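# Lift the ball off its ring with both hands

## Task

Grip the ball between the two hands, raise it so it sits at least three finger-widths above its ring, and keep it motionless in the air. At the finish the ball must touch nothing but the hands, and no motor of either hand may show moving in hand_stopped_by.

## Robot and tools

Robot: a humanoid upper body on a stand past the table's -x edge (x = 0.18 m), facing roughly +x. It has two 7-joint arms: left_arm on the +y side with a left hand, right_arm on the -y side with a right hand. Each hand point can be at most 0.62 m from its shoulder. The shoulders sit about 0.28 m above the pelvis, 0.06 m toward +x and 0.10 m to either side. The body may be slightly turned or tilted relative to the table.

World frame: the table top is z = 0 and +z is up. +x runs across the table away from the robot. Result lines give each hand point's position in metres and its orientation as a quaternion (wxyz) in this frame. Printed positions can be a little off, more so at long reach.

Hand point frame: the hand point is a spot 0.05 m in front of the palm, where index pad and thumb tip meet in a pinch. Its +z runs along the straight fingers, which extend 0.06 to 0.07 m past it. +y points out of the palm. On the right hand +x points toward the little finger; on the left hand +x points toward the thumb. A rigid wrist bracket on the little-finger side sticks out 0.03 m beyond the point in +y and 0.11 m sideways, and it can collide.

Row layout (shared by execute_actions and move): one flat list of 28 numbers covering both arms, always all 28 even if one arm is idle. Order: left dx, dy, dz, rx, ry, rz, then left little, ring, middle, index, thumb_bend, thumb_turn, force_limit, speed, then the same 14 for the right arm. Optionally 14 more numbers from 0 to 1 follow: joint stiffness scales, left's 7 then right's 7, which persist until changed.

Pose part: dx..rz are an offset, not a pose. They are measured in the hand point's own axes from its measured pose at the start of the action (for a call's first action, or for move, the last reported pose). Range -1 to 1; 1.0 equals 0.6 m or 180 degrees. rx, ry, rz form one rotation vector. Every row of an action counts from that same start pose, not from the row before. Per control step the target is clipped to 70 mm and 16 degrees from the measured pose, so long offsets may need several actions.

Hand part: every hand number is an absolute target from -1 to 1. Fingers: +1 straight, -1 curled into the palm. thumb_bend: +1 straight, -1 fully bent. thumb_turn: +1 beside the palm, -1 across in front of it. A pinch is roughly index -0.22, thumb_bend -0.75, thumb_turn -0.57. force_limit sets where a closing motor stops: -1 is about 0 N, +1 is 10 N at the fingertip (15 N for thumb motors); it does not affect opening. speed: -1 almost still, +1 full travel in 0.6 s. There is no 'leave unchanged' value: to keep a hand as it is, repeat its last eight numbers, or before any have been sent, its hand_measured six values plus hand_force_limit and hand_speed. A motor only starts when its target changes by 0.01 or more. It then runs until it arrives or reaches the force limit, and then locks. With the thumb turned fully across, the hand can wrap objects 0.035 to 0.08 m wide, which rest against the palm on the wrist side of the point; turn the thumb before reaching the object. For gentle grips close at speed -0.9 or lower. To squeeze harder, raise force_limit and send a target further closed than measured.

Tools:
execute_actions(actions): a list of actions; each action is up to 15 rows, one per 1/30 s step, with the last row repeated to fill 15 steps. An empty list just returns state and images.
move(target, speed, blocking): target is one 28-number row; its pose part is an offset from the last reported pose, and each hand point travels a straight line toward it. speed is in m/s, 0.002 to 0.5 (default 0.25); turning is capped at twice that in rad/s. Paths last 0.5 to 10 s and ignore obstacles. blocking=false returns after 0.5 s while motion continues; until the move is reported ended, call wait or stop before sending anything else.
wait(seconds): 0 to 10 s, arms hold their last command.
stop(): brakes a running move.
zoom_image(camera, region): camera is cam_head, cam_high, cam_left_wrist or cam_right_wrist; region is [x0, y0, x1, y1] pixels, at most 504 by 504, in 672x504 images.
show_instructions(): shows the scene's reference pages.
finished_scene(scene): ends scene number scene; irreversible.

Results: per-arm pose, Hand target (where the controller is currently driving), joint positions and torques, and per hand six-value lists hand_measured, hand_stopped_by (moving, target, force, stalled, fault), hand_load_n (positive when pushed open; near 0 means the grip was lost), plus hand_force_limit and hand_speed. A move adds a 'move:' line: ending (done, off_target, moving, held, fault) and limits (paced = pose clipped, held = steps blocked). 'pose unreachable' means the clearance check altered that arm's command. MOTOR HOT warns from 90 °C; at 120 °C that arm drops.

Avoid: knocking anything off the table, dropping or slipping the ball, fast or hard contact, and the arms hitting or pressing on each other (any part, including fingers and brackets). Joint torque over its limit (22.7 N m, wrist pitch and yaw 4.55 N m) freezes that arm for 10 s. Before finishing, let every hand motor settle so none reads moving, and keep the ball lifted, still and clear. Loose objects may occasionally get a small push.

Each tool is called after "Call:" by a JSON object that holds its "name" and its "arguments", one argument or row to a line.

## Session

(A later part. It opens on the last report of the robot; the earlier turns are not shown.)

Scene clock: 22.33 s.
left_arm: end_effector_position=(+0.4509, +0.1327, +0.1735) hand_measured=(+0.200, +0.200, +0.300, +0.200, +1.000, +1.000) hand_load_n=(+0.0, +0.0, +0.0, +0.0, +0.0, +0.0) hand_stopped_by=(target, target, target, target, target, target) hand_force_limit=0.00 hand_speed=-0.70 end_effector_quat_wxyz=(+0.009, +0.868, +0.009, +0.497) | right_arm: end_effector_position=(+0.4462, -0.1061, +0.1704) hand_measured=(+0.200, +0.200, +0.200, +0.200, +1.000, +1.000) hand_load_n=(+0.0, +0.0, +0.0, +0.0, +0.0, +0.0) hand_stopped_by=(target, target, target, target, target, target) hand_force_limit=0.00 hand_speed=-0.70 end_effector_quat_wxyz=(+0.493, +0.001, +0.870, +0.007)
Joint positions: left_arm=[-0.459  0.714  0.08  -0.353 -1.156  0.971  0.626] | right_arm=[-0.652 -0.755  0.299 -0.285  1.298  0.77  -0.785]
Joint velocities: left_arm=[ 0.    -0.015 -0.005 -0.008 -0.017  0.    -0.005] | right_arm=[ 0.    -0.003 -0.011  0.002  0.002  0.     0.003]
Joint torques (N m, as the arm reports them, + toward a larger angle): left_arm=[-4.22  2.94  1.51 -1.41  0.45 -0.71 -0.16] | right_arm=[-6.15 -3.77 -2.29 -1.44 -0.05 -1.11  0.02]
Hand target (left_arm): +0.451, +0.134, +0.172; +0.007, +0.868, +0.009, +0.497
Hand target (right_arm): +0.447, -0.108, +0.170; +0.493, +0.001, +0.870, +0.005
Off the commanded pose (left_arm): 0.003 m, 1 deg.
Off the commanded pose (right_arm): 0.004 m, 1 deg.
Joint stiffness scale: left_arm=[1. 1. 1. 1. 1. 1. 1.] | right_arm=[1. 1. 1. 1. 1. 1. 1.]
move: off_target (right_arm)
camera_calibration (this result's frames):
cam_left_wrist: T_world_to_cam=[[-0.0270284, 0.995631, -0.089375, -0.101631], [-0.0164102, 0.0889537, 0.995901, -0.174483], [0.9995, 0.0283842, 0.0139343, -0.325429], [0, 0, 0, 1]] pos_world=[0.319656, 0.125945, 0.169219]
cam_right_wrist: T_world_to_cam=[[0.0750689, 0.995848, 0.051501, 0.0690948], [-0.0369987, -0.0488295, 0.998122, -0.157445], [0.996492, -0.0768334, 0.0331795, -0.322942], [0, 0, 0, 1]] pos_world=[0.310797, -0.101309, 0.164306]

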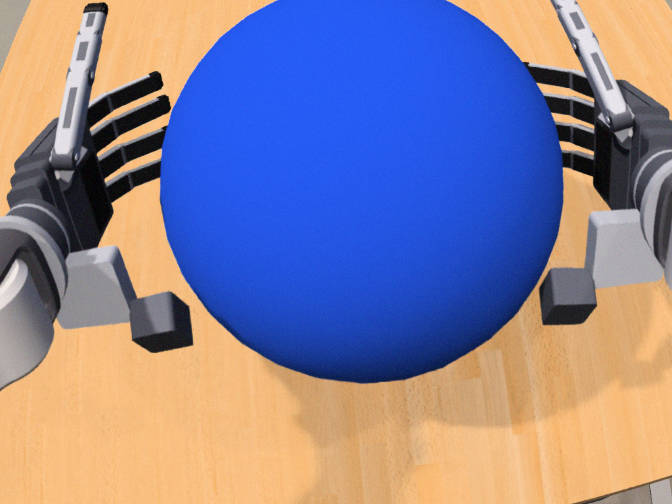

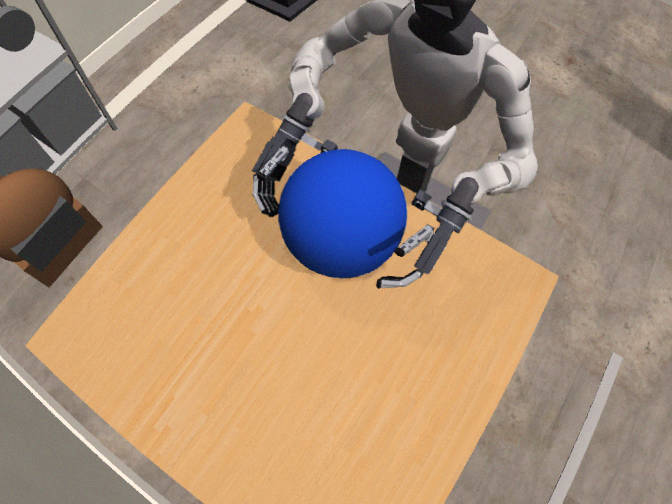

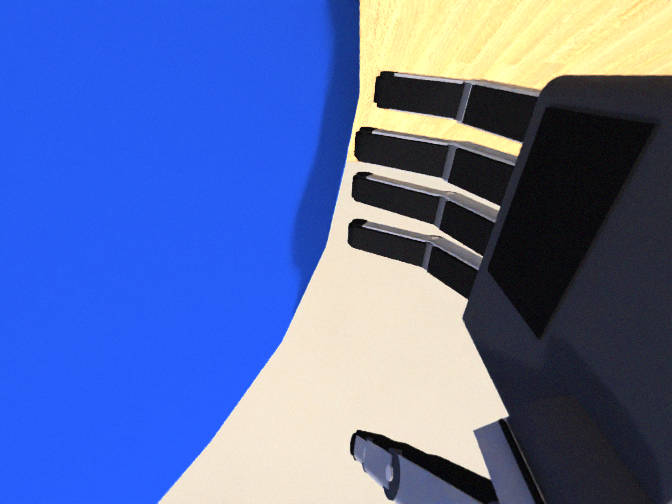

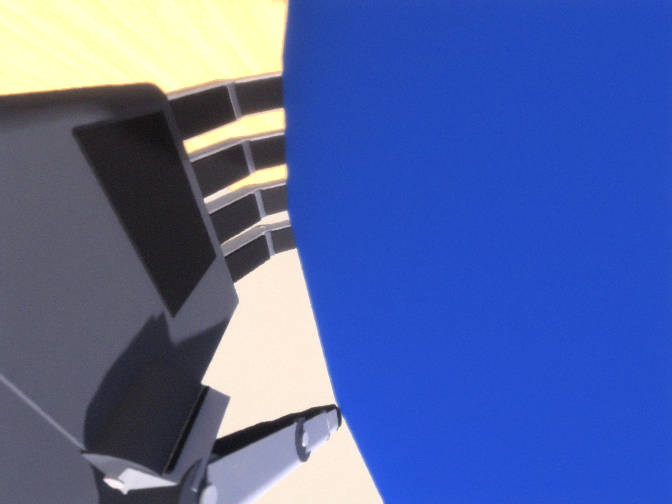

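Call:
{"name": "move", "arguments": {
  "target": [-0.093,-0.03,0.042,-0.08,0,-0.07,0.6,0.6,0.6,0.6,1,1,0,0,0.084,-0.05,0.048,-0.08,0,0.07,0.6,0.6,0.6,0.6,1,1,0,0],
  "speed": 0.05
}}

Call:
{"name": "move", "arguments": {
  "target": [0,0.09,0,0,0,0,0.6,0.6,0.6,0.6,1,1,0,0,0,0.09,0,0,0,0,0.6,0.6,0.6,0.6,1,1,0,0],
  "speed": 0.03
}}

Scene clock: 26.40 s.
left_arm: end_effector_position=(+0.4461, +0.1518, +0.1155) hand_measured=(+0.600, +0.600, +0.600, +0.600, +1.000, +1.000) hand_load_n=(+0.0, +0.0, +0.0, +0.0, +0.0, +0.0) hand_stopped_by=(target, target, target, target, target, target) hand_force_limit=0.00 hand_speed=0.00 end_effector_quat_wxyz=(+0.175, +0.851, +0.049, +0.493) | right_arm: end_effector_position=(+0.4462, -0.1370, +0.1156) hand_measured=(+0.600, +0.600, +0.600, +0.600, +1.000, +1.000) hand_load_n=(+0.0, +0.0, +0.0, +0.0, +0.0, +0.0) hand_stopped_by=(target, target, target, target, target, target) hand_force_limit=0.00 hand_speed=0.00 end_effector_quat_wxyz=(+0.489, +0.039, +0.855, +0.171)
Joint positions: left_arm=[-0.313  0.679  0.027  0.113 -0.985  0.504 -0.06 ] | right_arm=[-0.501 -0.741  0.319  0.187  1.142  0.374 -0.04 ]
Joint velocities: left_arm=[-0.005  0.003 -0.014  0.005 -0.017 -0.007  0.   ] | right_arm=[-0.017 -0.003 -0.002 -0.012  0.008 -0.005  0.001]
Joint torques (N m, as the arm reports them, + toward a larger angle): left_arm=[-4.11  3.03  1.46 -1.73 -0.03 -0.76 -0.32] | right_arm=[-6.01 -4.15 -1.98 -1.6   0.35 -1.25  0.2 ]
Hand target (left_arm): +0.446, +0.151, +0.115; +0.175, +0.851, +0.047, +0.493
Hand target (right_arm): +0.446, -0.136, +0.115; +0.489, +0.038, +0.855, +0.171
Off the commanded pose (left_arm): 0.005 m, 1 deg.
Off the commanded pose (right_arm): 0.004 m, 1 deg.
Joint stiffness scale: left_arm=[1. 1. 1. 1. 1. 1. 1.] | right_arm=[1. 1. 1. 1. 1. 1. 1.]
move: off_target (left_arm, right_arm)
camera_calibration (this result's frames):
cam_left_wrist: T_world_to_cam=[[0.0689567, 0.910854, -0.406929, -0.11923], [-0.00329175, 0.408105, 0.912929, -0.16325], [0.997614, -0.061613, 0.0311399, -0.307822], [0, 0, 0, 1]] pos_world=[0.314772, 0.156259, 0.110103]
cam_right_wrist: T_world_to_cam=[[-0.0189727, 0.929922, 0.367266, 0.0991083], [-0.0242395, -0.367652, 0.929647, -0.145731], [0.999526, 0.00873551, 0.0295162, -0.31269], [0, 0, 0, 1]] pos_world=[0.310889, -0.14301, 0.108309]

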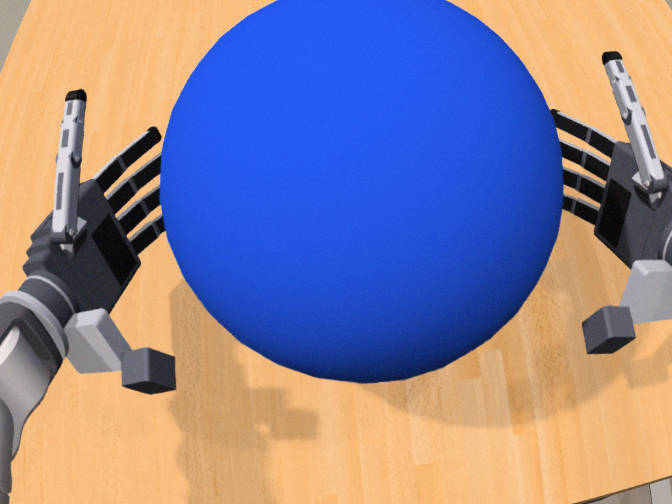

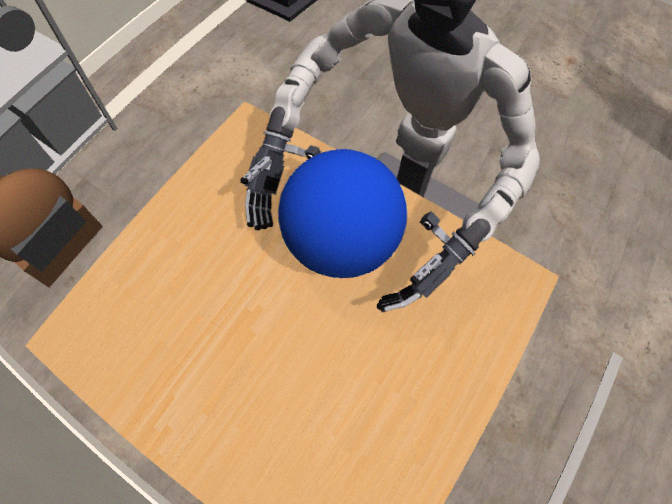

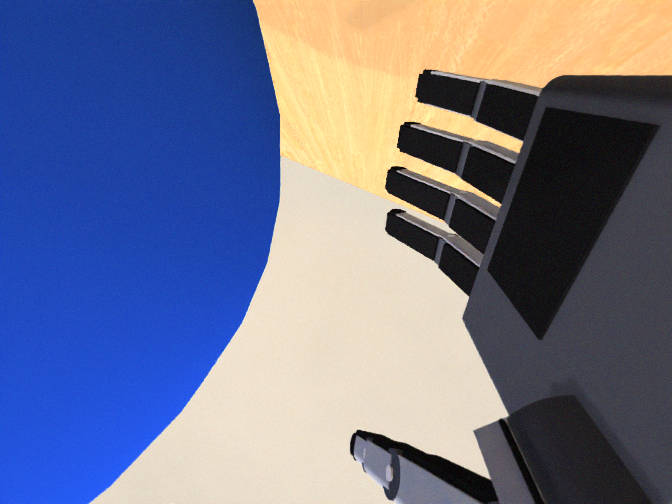

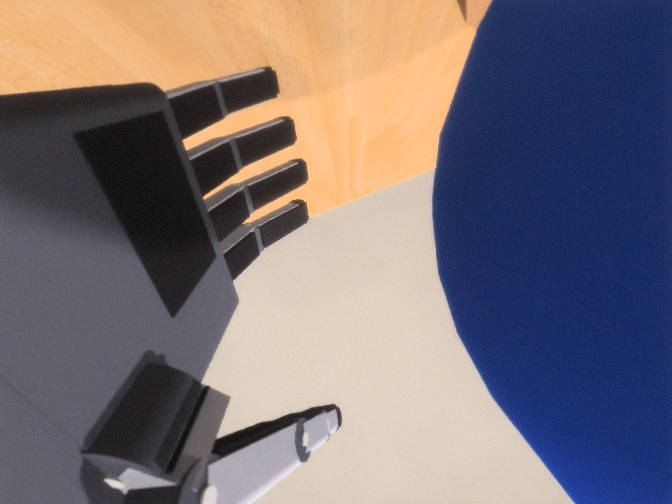

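Scene clock: 28.47 s.
left_arm: end_effector_position=(+0.4413, +0.1017, +0.1305) hand_measured=(+0.600, +0.600, +0.600, +0.600, +1.000, +1.000) hand_load_n=(+0.0, +0.0, +0.0, +0.0, +0.0, +0.0) hand_stopped_by=(target, target, target, target, target, target) hand_force_limit=0.00 hand_speed=0.00 end_effector_quat_wxyz=(+0.172, +0.852, +0.045, +0.492) | right_arm: end_effector_position=(+0.4414, -0.0873, +0.1334) hand_measured=(+0.600, +0.600, +0.600, +0.600, +1.000, +1.000) hand_load_n=(+0.0, +0.0, +0.0, +0.0, +0.0, +0.0) hand_stopped_by=(target, target, target, target, target, target) hand_force_limit=0.00 hand_speed=0.00 end_effector_quat_wxyz=(+0.490, +0.039, +0.854, +0.170)
Joint positions: left_arm=[-0.32   0.57  -0.004 -0.123 -1.     0.618  0.193] | right_arm=[-0.504 -0.645  0.33  -0.036  1.158  0.462 -0.303]
Joint velocities: left_arm=[-0.005 -0.005 -0.006 -0.011  0.005  0.003  0.   ] | right_arm=[ 0.009  0.002  0.002 -0.002 -0.011  0.004  0.   ]
Joint torques (N m, as the arm reports them, + toward a larger angle): left_arm=[-4.19  2.12  1.35 -2.18 -0.34 -0.61 -0.18] | right_arm=[-6.08 -2.98 -1.98 -2.09  0.59 -0.98  0.03]
Hand target (left_arm): +0.441, +0.100, +0.131; +0.174, +0.852, +0.045, +0.491
Hand target (right_arm): +0.441, -0.086, +0.134; +0.489, +0.039, +0.854, +0.172
Off the commanded pose (left_arm): 0.004 m, 1 deg.
Off the commanded pose (right_arm): 0.001 m, 0 deg.
Joint stiffness scale: left_arm=[1. 1. 1. 1. 1. 1. 1.] | right_arm=[1. 1. 1. 1. 1. 1. 1.]
move: off_target (left_arm)
camera_calibration (this result's frames):
cam_left_wrist: T_world_to_cam=[[0.0714201, 0.914958, -0.39718, -0.0699288], [0.000176433, 0.398185, 0.917305, -0.157543], [0.997446, -0.0655841, 0.028277, -0.305751], [0, 0, 0, 1]] pos_world=[0.309993, 0.106661, 0.125386]
cam_right_wrist: T_world_to_cam=[[-0.0189614, 0.930468, 0.365882, 0.0464848], [-0.0263844, -0.366286, 0.930128, -0.143141], [0.999472, 0.00798298, 0.0314951, -0.309193], [0, 0, 0, 1]] pos_world=[0.306135, -0.0932151, 0.12587]

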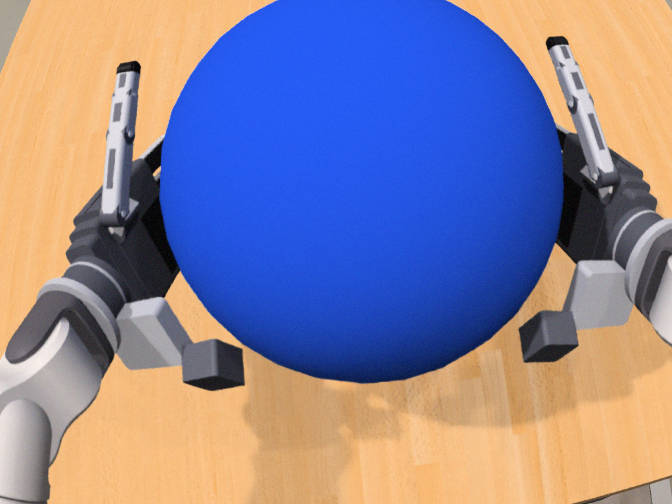

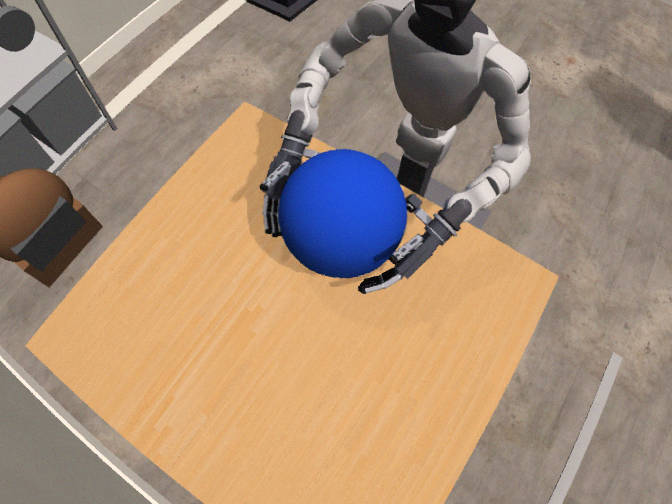

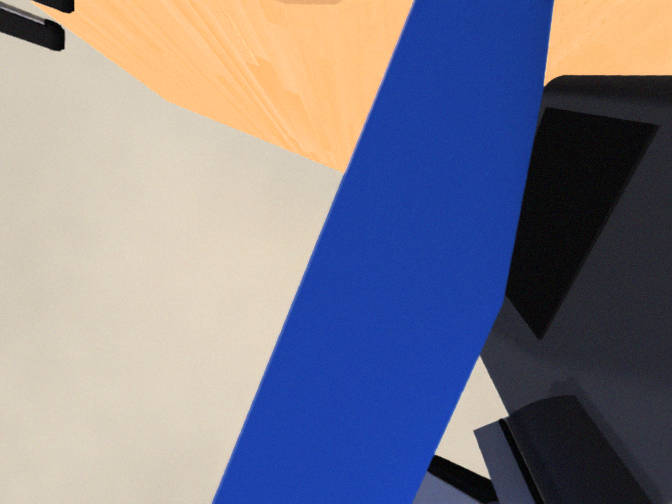

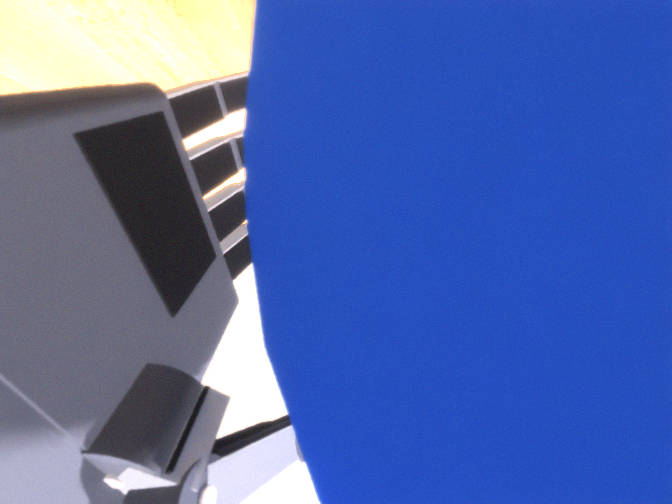

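Call:
{"name": "move", "arguments": {
  "target": [-0.035,0.03,0.01,0,0,0,0,0,0,0,1,1,0,-0.7,0.035,0.035,0.01,0,0,0,0,0,0,0,1,1,0,-0.7],
  "speed": 0.02
}}

Call:
{"name": "move", "arguments": {
  "target": [0.06,0.04,-0.04,-0.01,0,0,0,0,0,0,1,1,0,-0.7,-0.06,0.04,-0.04,-0.01,0,0,0,0,0,0,1,1,0,-0.7],
  "speed": 0.03
}}

Scene clock: 30.53 s.
left_arm: end_effector_position=(+0.4395, +0.1026, +0.1118) hand_measured=(+0.020, +0.186, +0.220, +0.086, +1.000, +1.000) hand_load_n=(+1.0, +0.0, +0.0, +2.0, +0.0, +0.0) hand_stopped_by=(force, force, force, force, target, target) hand_force_limit=0.00 hand_speed=-0.70 end_effector_quat_wxyz=(+0.136, +0.855, +0.055, +0.497) | right_arm: end_effector_position=(+0.4406, -0.0871, +0.1171) hand_measured=(+0.000, +0.036, +0.186, +0.052, +1.000, +1.000) hand_load_n=(+0.0, +1.5, +0.0, +2.0, +0.0, +0.0) hand_stopped_by=(target, force, force, force, target, target) hand_force_limit=0.00 hand_speed=-0.70 end_effector_quat_wxyz=(+0.496, +0.054, +0.856, +0.136)
Joint positions: left_arm=[-0.289  0.518 -0.05  -0.118 -0.916  0.552  0.251] | right_arm=[-0.476 -0.593  0.372 -0.034  1.087  0.403 -0.382]
Joint velocities: left_arm=[ 0.     0.003 -0.006  0.002  0.015 -0.001  0.001] | right_arm=[-0.008 -0.006  0.009  0.002  0.    -0.003 -0.001]
Joint torques (N m, as the arm reports them, + toward a larger angle): left_arm=[-4.69 -0.02 -0.32 -2.98 -0.84 -0.52 -0.75] | right_arm=[-6.48  0.65  0.48 -3.28  0.83 -0.83  0.76]
Hand target (left_arm): +0.434, +0.079, +0.115; +0.171, +0.853, +0.044, +0.491
Hand target (right_arm): +0.434, -0.062, +0.122; +0.491, +0.040, +0.853, +0.171
Off the commanded pose (left_arm): 0.025 m, 4 deg.
Off the commanded pose (right_arm): 0.027 m, 4 deg.
Joint stiffness scale: left_arm=[1. 1. 1. 1. 1. 1. 1.] | right_arm=[1. 1. 1. 1. 1. 1. 1.]
move: off_target (left_arm, right_arm)
camera_calibration (this result's frames):
cam_left_wrist: T_world_to_cam=[[0.0207077, 0.936622, -0.349729, -0.0633108], [-0.0186856, 0.350105, 0.936524, -0.129716], [0.999611, -0.0128584, 0.0247512, -0.309392], [0, 0, 0, 1]] pos_world=[0.308159, 0.100734, 0.106999]
cam_right_wrist: T_world_to_cam=[[0.0366385, 0.945275, 0.324212, 0.0339184], [-0.0475877, -0.322411, 0.945403, -0.116563], [0.998195, -0.0500666, 0.0331709, -0.312604], [0, 0, 0, 1]] pos_world=[0.30525, -0.0852943, 0.109571]

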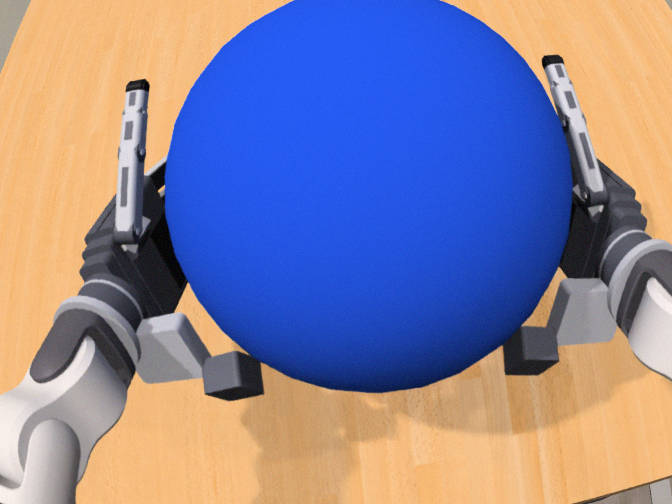

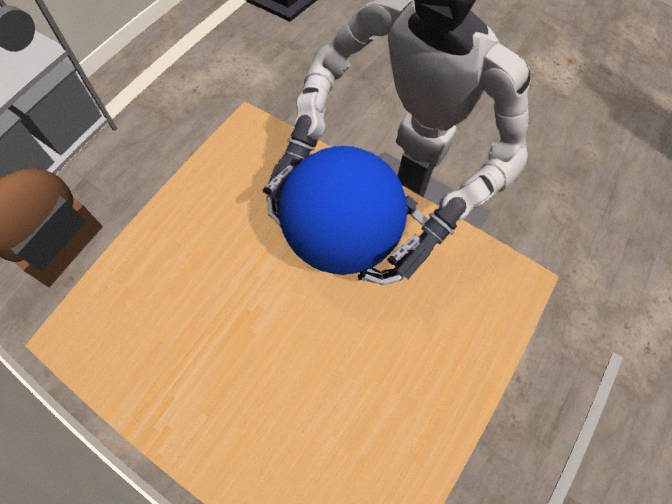

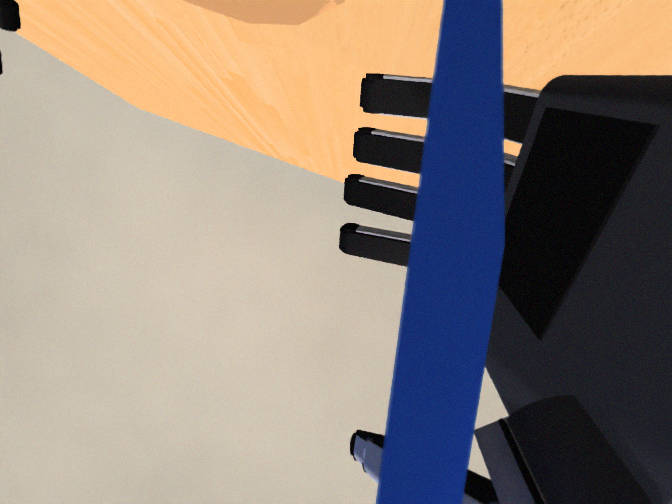

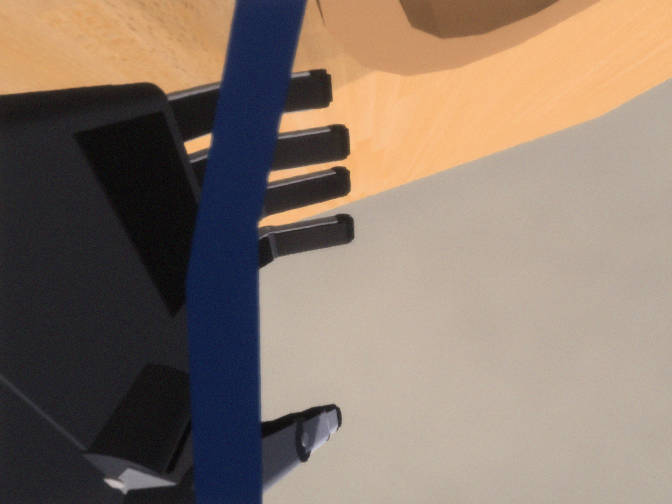

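Scene clock: 32.47 s.
left_arm: end_effector_position=(+0.4392, +0.1058, +0.1591) hand_measured=(+0.020, +0.186, +0.220, +0.086, +1.000, +1.000) hand_load_n=(+6.5, +0.0, +0.0, +0.0, +0.0, +0.0) hand_stopped_by=(force, force, force, force, target, target) hand_force_limit=0.00 hand_speed=-0.70 end_effector_quat_wxyz=(+0.129, +0.852, +0.057, +0.504) | right_arm: end_effector_position=(+0.4396, -0.0878, +0.1613) hand_measured=(+0.000, +0.036, +0.186, +0.052, +1.000, +1.000) hand_load_n=(+0.0, +4.5, +0.0, +0.0, +0.0, +0.0) hand_stopped_by=(target, force, force, force, target, target) hand_force_limit=0.00 hand_speed=-0.70 end_effector_quat_wxyz=(+0.497, +0.053, +0.855, +0.134)
Joint positions: left_arm=[-0.321  0.574  0.056 -0.319 -1.09   0.747  0.432] | right_arm=[-0.514 -0.663  0.281 -0.219  1.249  0.564 -0.546]
Joint velocities: left_arm=[-0.005  0.009  0.006  0.    -0.012  0.     0.001] | right_arm=[-0.003 -0.008  0.     0.003  0.003  0.003  0.   ]
Joint torques (N m, as the arm reports them, + toward a larger angle): left_arm=[-6.18  1.22  1.   -3.96 -1.83 -1.12 -0.96] | right_arm=[-8.94 -1.08 -2.4  -3.68  1.38 -1.88  0.73]
Hand target (left_arm): +0.434, +0.090, +0.161; +0.149, +0.853, +0.044, +0.499
Hand target (right_arm): +0.436, -0.076, +0.164; +0.495, +0.044, +0.855, +0.149
Off the commanded pose (left_arm): 0.014 m, 3 deg.
Off the commanded pose (right_arm): 0.012 m, 2 deg.
Joint stiffness scale: left_arm=[1. 1. 1. 1. 1. 1. 1.] | right_arm=[1. 1. 1. 1. 1. 1. 1.]
move: off_target (left_arm, right_arm)
camera_calibration (this result's frames):
cam_left_wrist: T_world_to_cam=[[0.0131609, 0.940635, -0.339166, -0.0485248], [-0.0371303, 0.339421, 0.939901, -0.166373], [0.999224, 0.00022333, 0.0393931, -0.313706], [0, 0, 0, 1]] pos_world=[0.307923, 0.102185, 0.152274]
cam_right_wrist: T_world_to_cam=[[0.0374676, 0.946535, 0.320417, 0.0206215], [-0.0514661, -0.318389, 0.946562, -0.156679], [0.997972, -0.051956, 0.0367852, -0.313715], [0, 0, 0, 1]] pos_world=[0.304243, -0.0857034, 0.153239]

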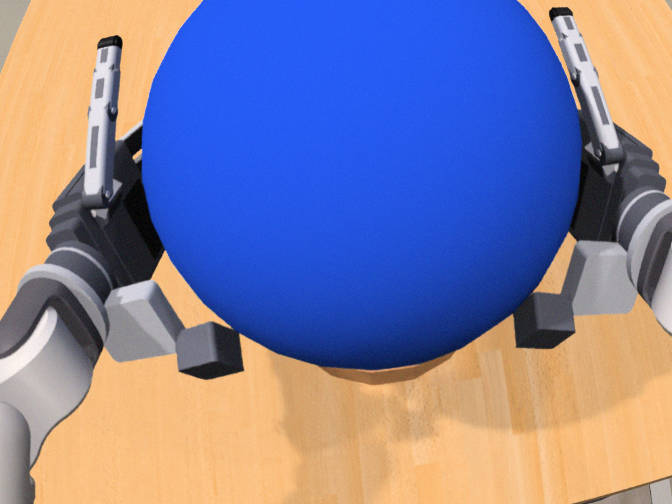

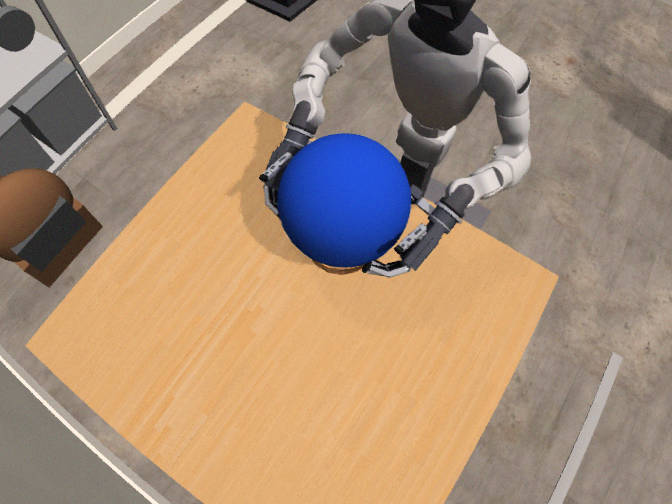

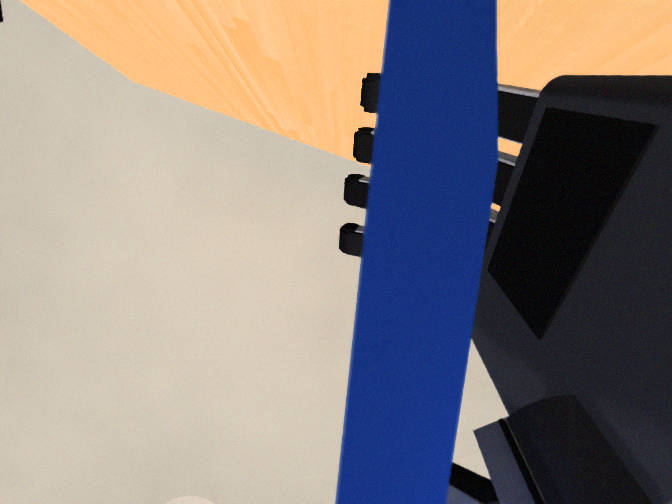

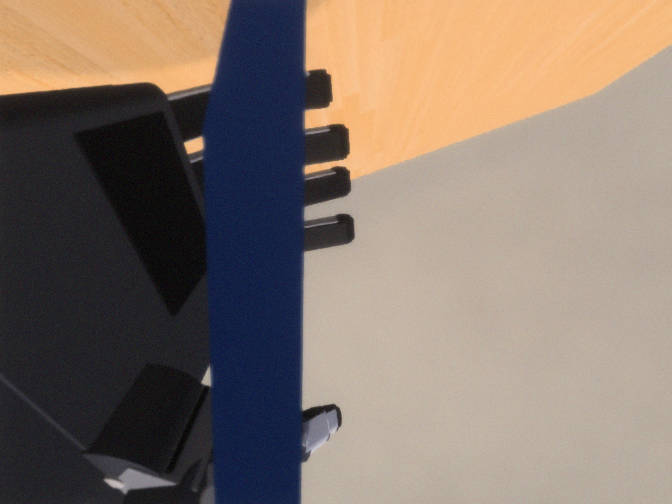

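Stable. Lift again.

Call:
{"name": "move", "arguments": {
  "target": [0.055,0.04,-0.035,-0.015,0,0,0,0,0,0,1,1,0,-0.7,-0.055,0.04,-0.035,-0.015,0,0,0,0,0,0,1,1,0,-0.7],
  "speed": 0.03
}}

Call:
{"name": "wait", "arguments": {
  "seconds": 1
}}

Scene clock: 34.43 s.
left_arm: end_effector_position=(+0.4411, +0.1091, +0.2036) hand_measured=(+0.020, +0.186, +0.220, +0.086, +1.000, +1.000) hand_load_n=(+5.0, +0.0, +0.0, +0.0, +0.0, +0.0) hand_stopped_by=(force, force, force, force, target, target) hand_force_limit=0.00 hand_speed=-0.70 end_effector_quat_wxyz=(+0.127, +0.846, +0.061, +0.514) | right_arm: end_effector_position=(+0.4411, -0.0880, +0.2020) hand_measured=(+0.000, +0.036, +0.186, +0.052, +1.000, +1.000) hand_load_n=(+0.0, +4.5, +0.0, +0.0, +0.0, +0.0) hand_stopped_by=(target, force, force, force, target, target) hand_force_limit=0.00 hand_speed=-0.70 end_effector_quat_wxyz=(+0.501, +0.053, +0.853, +0.137)
Joint positions: left_arm=[-0.4    0.64   0.147 -0.413 -1.312  0.87   0.619] | right_arm=[-0.594 -0.722  0.207 -0.307  1.431  0.67  -0.685]
Joint velocities: left_arm=[-0.006  0.014  0.    -0.014 -0.012  0.     0.003] | right_arm=[-0.009  0.009  0.012 -0.012  0.012  0.     0.   ]
Joint torques (N m, as the arm reports them, + toward a larger angle): left_arm=[-6.32  1.73  1.21 -3.51 -2.03 -1.07 -1.07] | right_arm=[-9.21 -1.75 -2.71 -3.33  1.46 -1.75  0.88]
Hand target (left_arm): +0.435, +0.093, +0.204; +0.148, +0.848, +0.043, +0.507
Hand target (right_arm): +0.436, -0.076, +0.204; +0.497, +0.040, +0.853, +0.152
Off the commanded pose (left_arm): 0.016 m, 3 deg.
Off the commanded pose (right_arm): 0.013 m, 2 deg.
Joint stiffness scale: left_arm=[1. 1. 1. 1. 1. 1. 1.] | right_arm=[1. 1. 1. 1. 1. 1. 1.]
move: off_target (left_arm, right_arm)
camera_calibration (this result's frames):
cam_left_wrist: T_world_to_cam=[[0.00912151, 0.940124, -0.340709, -0.0344052], [-0.0610081, 0.340612, 0.938223, -0.198518], [0.998096, 0.012228, 0.0604621, -0.322458], [0, 0, 0, 1]] pos_world=[0.310047, 0.103906, 0.194029]
cam_right_wrist: T_world_to_cam=[[0.031962, 0.944956, 0.325633, 0.00899906], [-0.0589531, -0.32345, 0.944407, -0.191929], [0.997749, -0.0493822, 0.0453699, -0.318129], [0, 0, 0, 1]] pos_world=[0.305811, -0.0862933, 0.192763]

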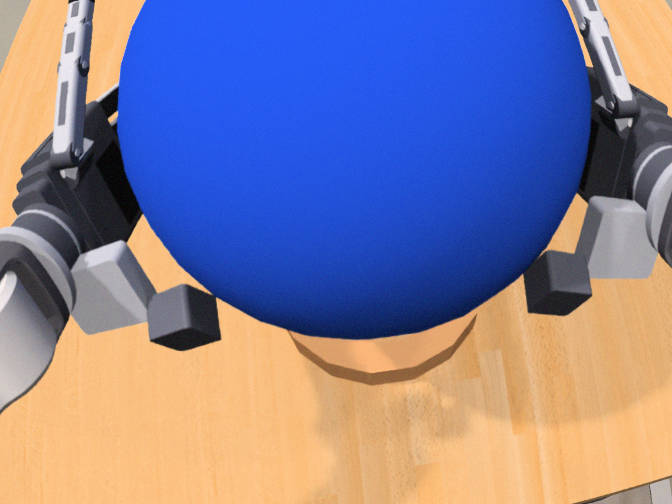

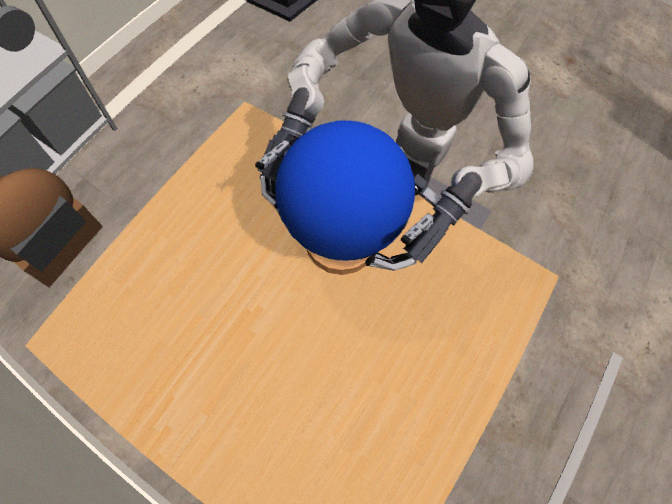

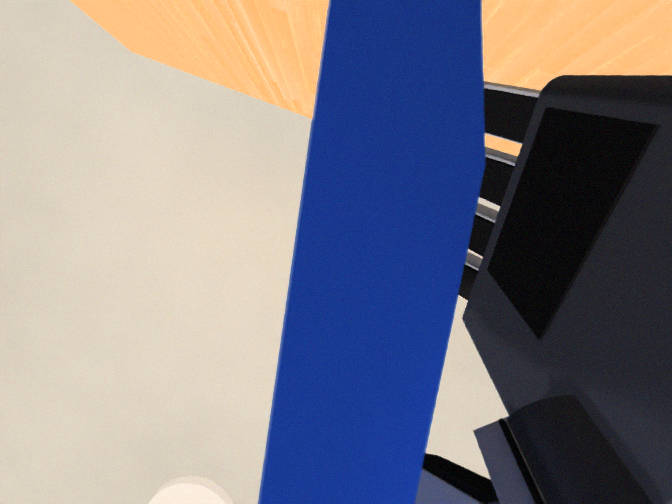

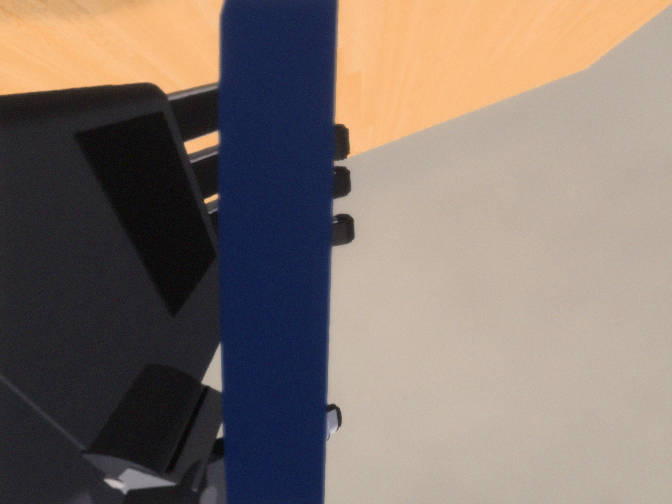

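Scene clock: 35.43 s.
left_arm: end_effector_position=(+0.4411, +0.1091, +0.2036) hand_measured=(+0.020, +0.186, +0.220, +0.086, +1.000, +1.000) hand_load_n=(+5.0, +0.0, +0.0, +0.0, +0.0, +0.0) hand_stopped_by=(force, force, force, force, target, target) hand_force_limit=0.00 hand_speed=-0.70 end_effector_quat_wxyz=(+0.127, +0.846, +0.061, +0.514) | right_arm: end_effector_position=(+0.4411, -0.0880, +0.2020) hand_measured=(+0.000, +0.036, +0.186, +0.052, +1.000, +1.000) hand_load_n=(+0.0, +4.5, +0.0, +0.0, +0.0, +0.0) hand_stopped_by=(target, force, force, force, target, target) hand_force_limit=0.00 hand_speed=-0.70 end_effector_quat_wxyz=(+0.501, +0.053, +0.853, +0.137)
Joint positions: left_arm=[-0.4    0.641  0.147 -0.413 -1.313  0.87   0.619] | right_arm=[-0.594 -0.722  0.207 -0.307  1.431  0.67  -0.685]
Joint velocities: left_arm=[-0.003 -0.005  0.006  0.008  0.014  0.     0.   ] | right_arm=[-0.005 -0.006  0.    -0.002  0.012  0.     0.   ]
Joint torques (N m, as the arm reports them, + toward a larger angle): left_arm=[-6.32  1.69  1.17 -3.49 -1.98 -1.08 -1.06] | right_arm=[-9.21 -1.75 -2.71 -3.35  1.52 -1.75  0.88]
Hand target (left_arm): +0.435, +0.093, +0.204; +0.148, +0.848, +0.043, +0.507
Hand target (right_arm): +0.436, -0.076, +0.204; +0.497, +0.040, +0.853, +0.152
Off the commanded pose (left_arm): 0.016 m, 3 deg.
Off the commanded pose (right_arm): 0.013 m, 2 deg.
Joint stiffness scale: left_arm=[1. 1. 1. 1. 1. 1. 1.] | right_arm=[1. 1. 1. 1. 1. 1. 1.]
wait: 1.00 s; at rest by 0.17 s
camera_calibration (this result's frames):
cam_left_wrist: T_world_to_cam=[[0.00910622, 0.940116, -0.340733, -0.0344008], [-0.060868, 0.340637, 0.938223, -0.198595], [0.998104, 0.0121961, 0.0603249, -0.322415], [0, 0, 0, 1]] pos_world=[0.310029, 0.103922, 0.194054]
cam_right_wrist: T_world_to_cam=[[0.031951, 0.944941, 0.325677, 0.00898724], [-0.0589146, -0.323496, 0.944394, -0.191945], [0.997752, -0.0493615, 0.0453348, -0.318117], [0, 0, 0, 1]] pos_world=[0.305806, -0.0862885, 0.192766]

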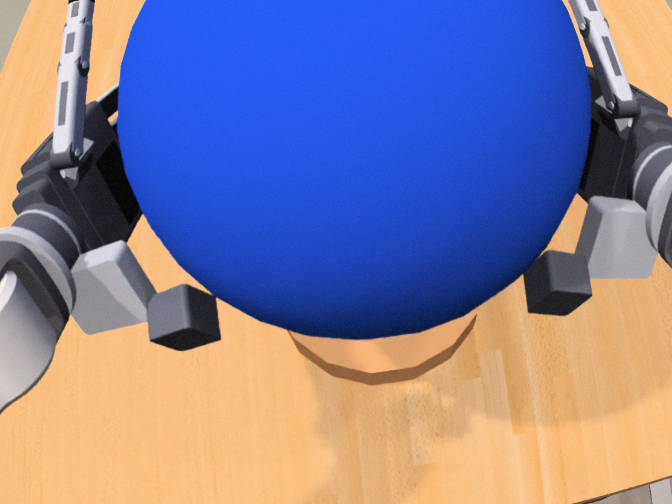

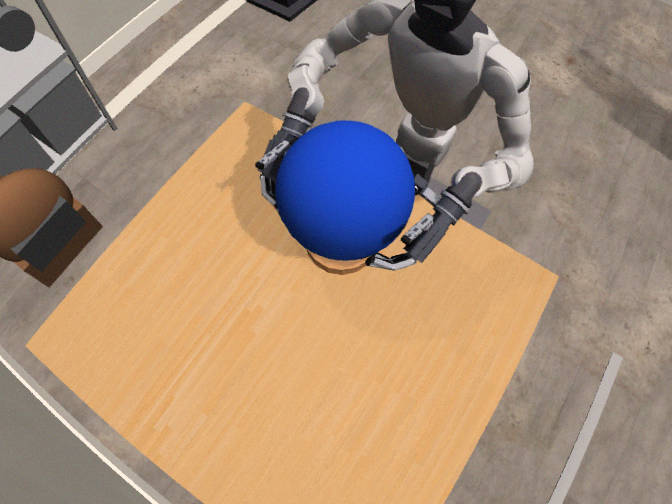

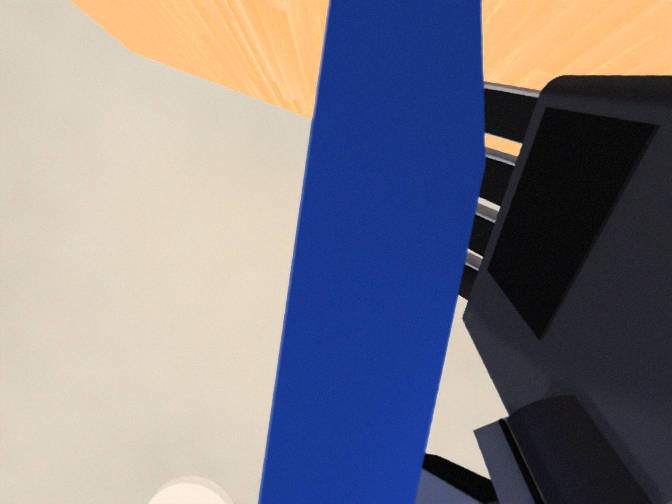

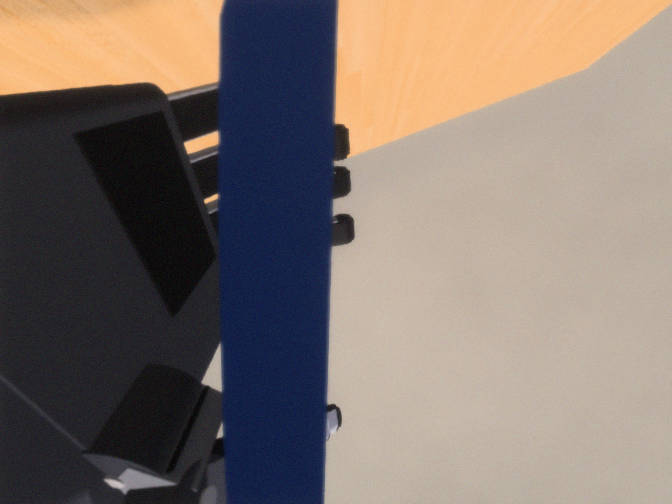

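Lifted ~9 cm and steady.

Call:
{"name": "finished_scene", "arguments": {
  "scene": 2
}}

The scene is finished: the task was done.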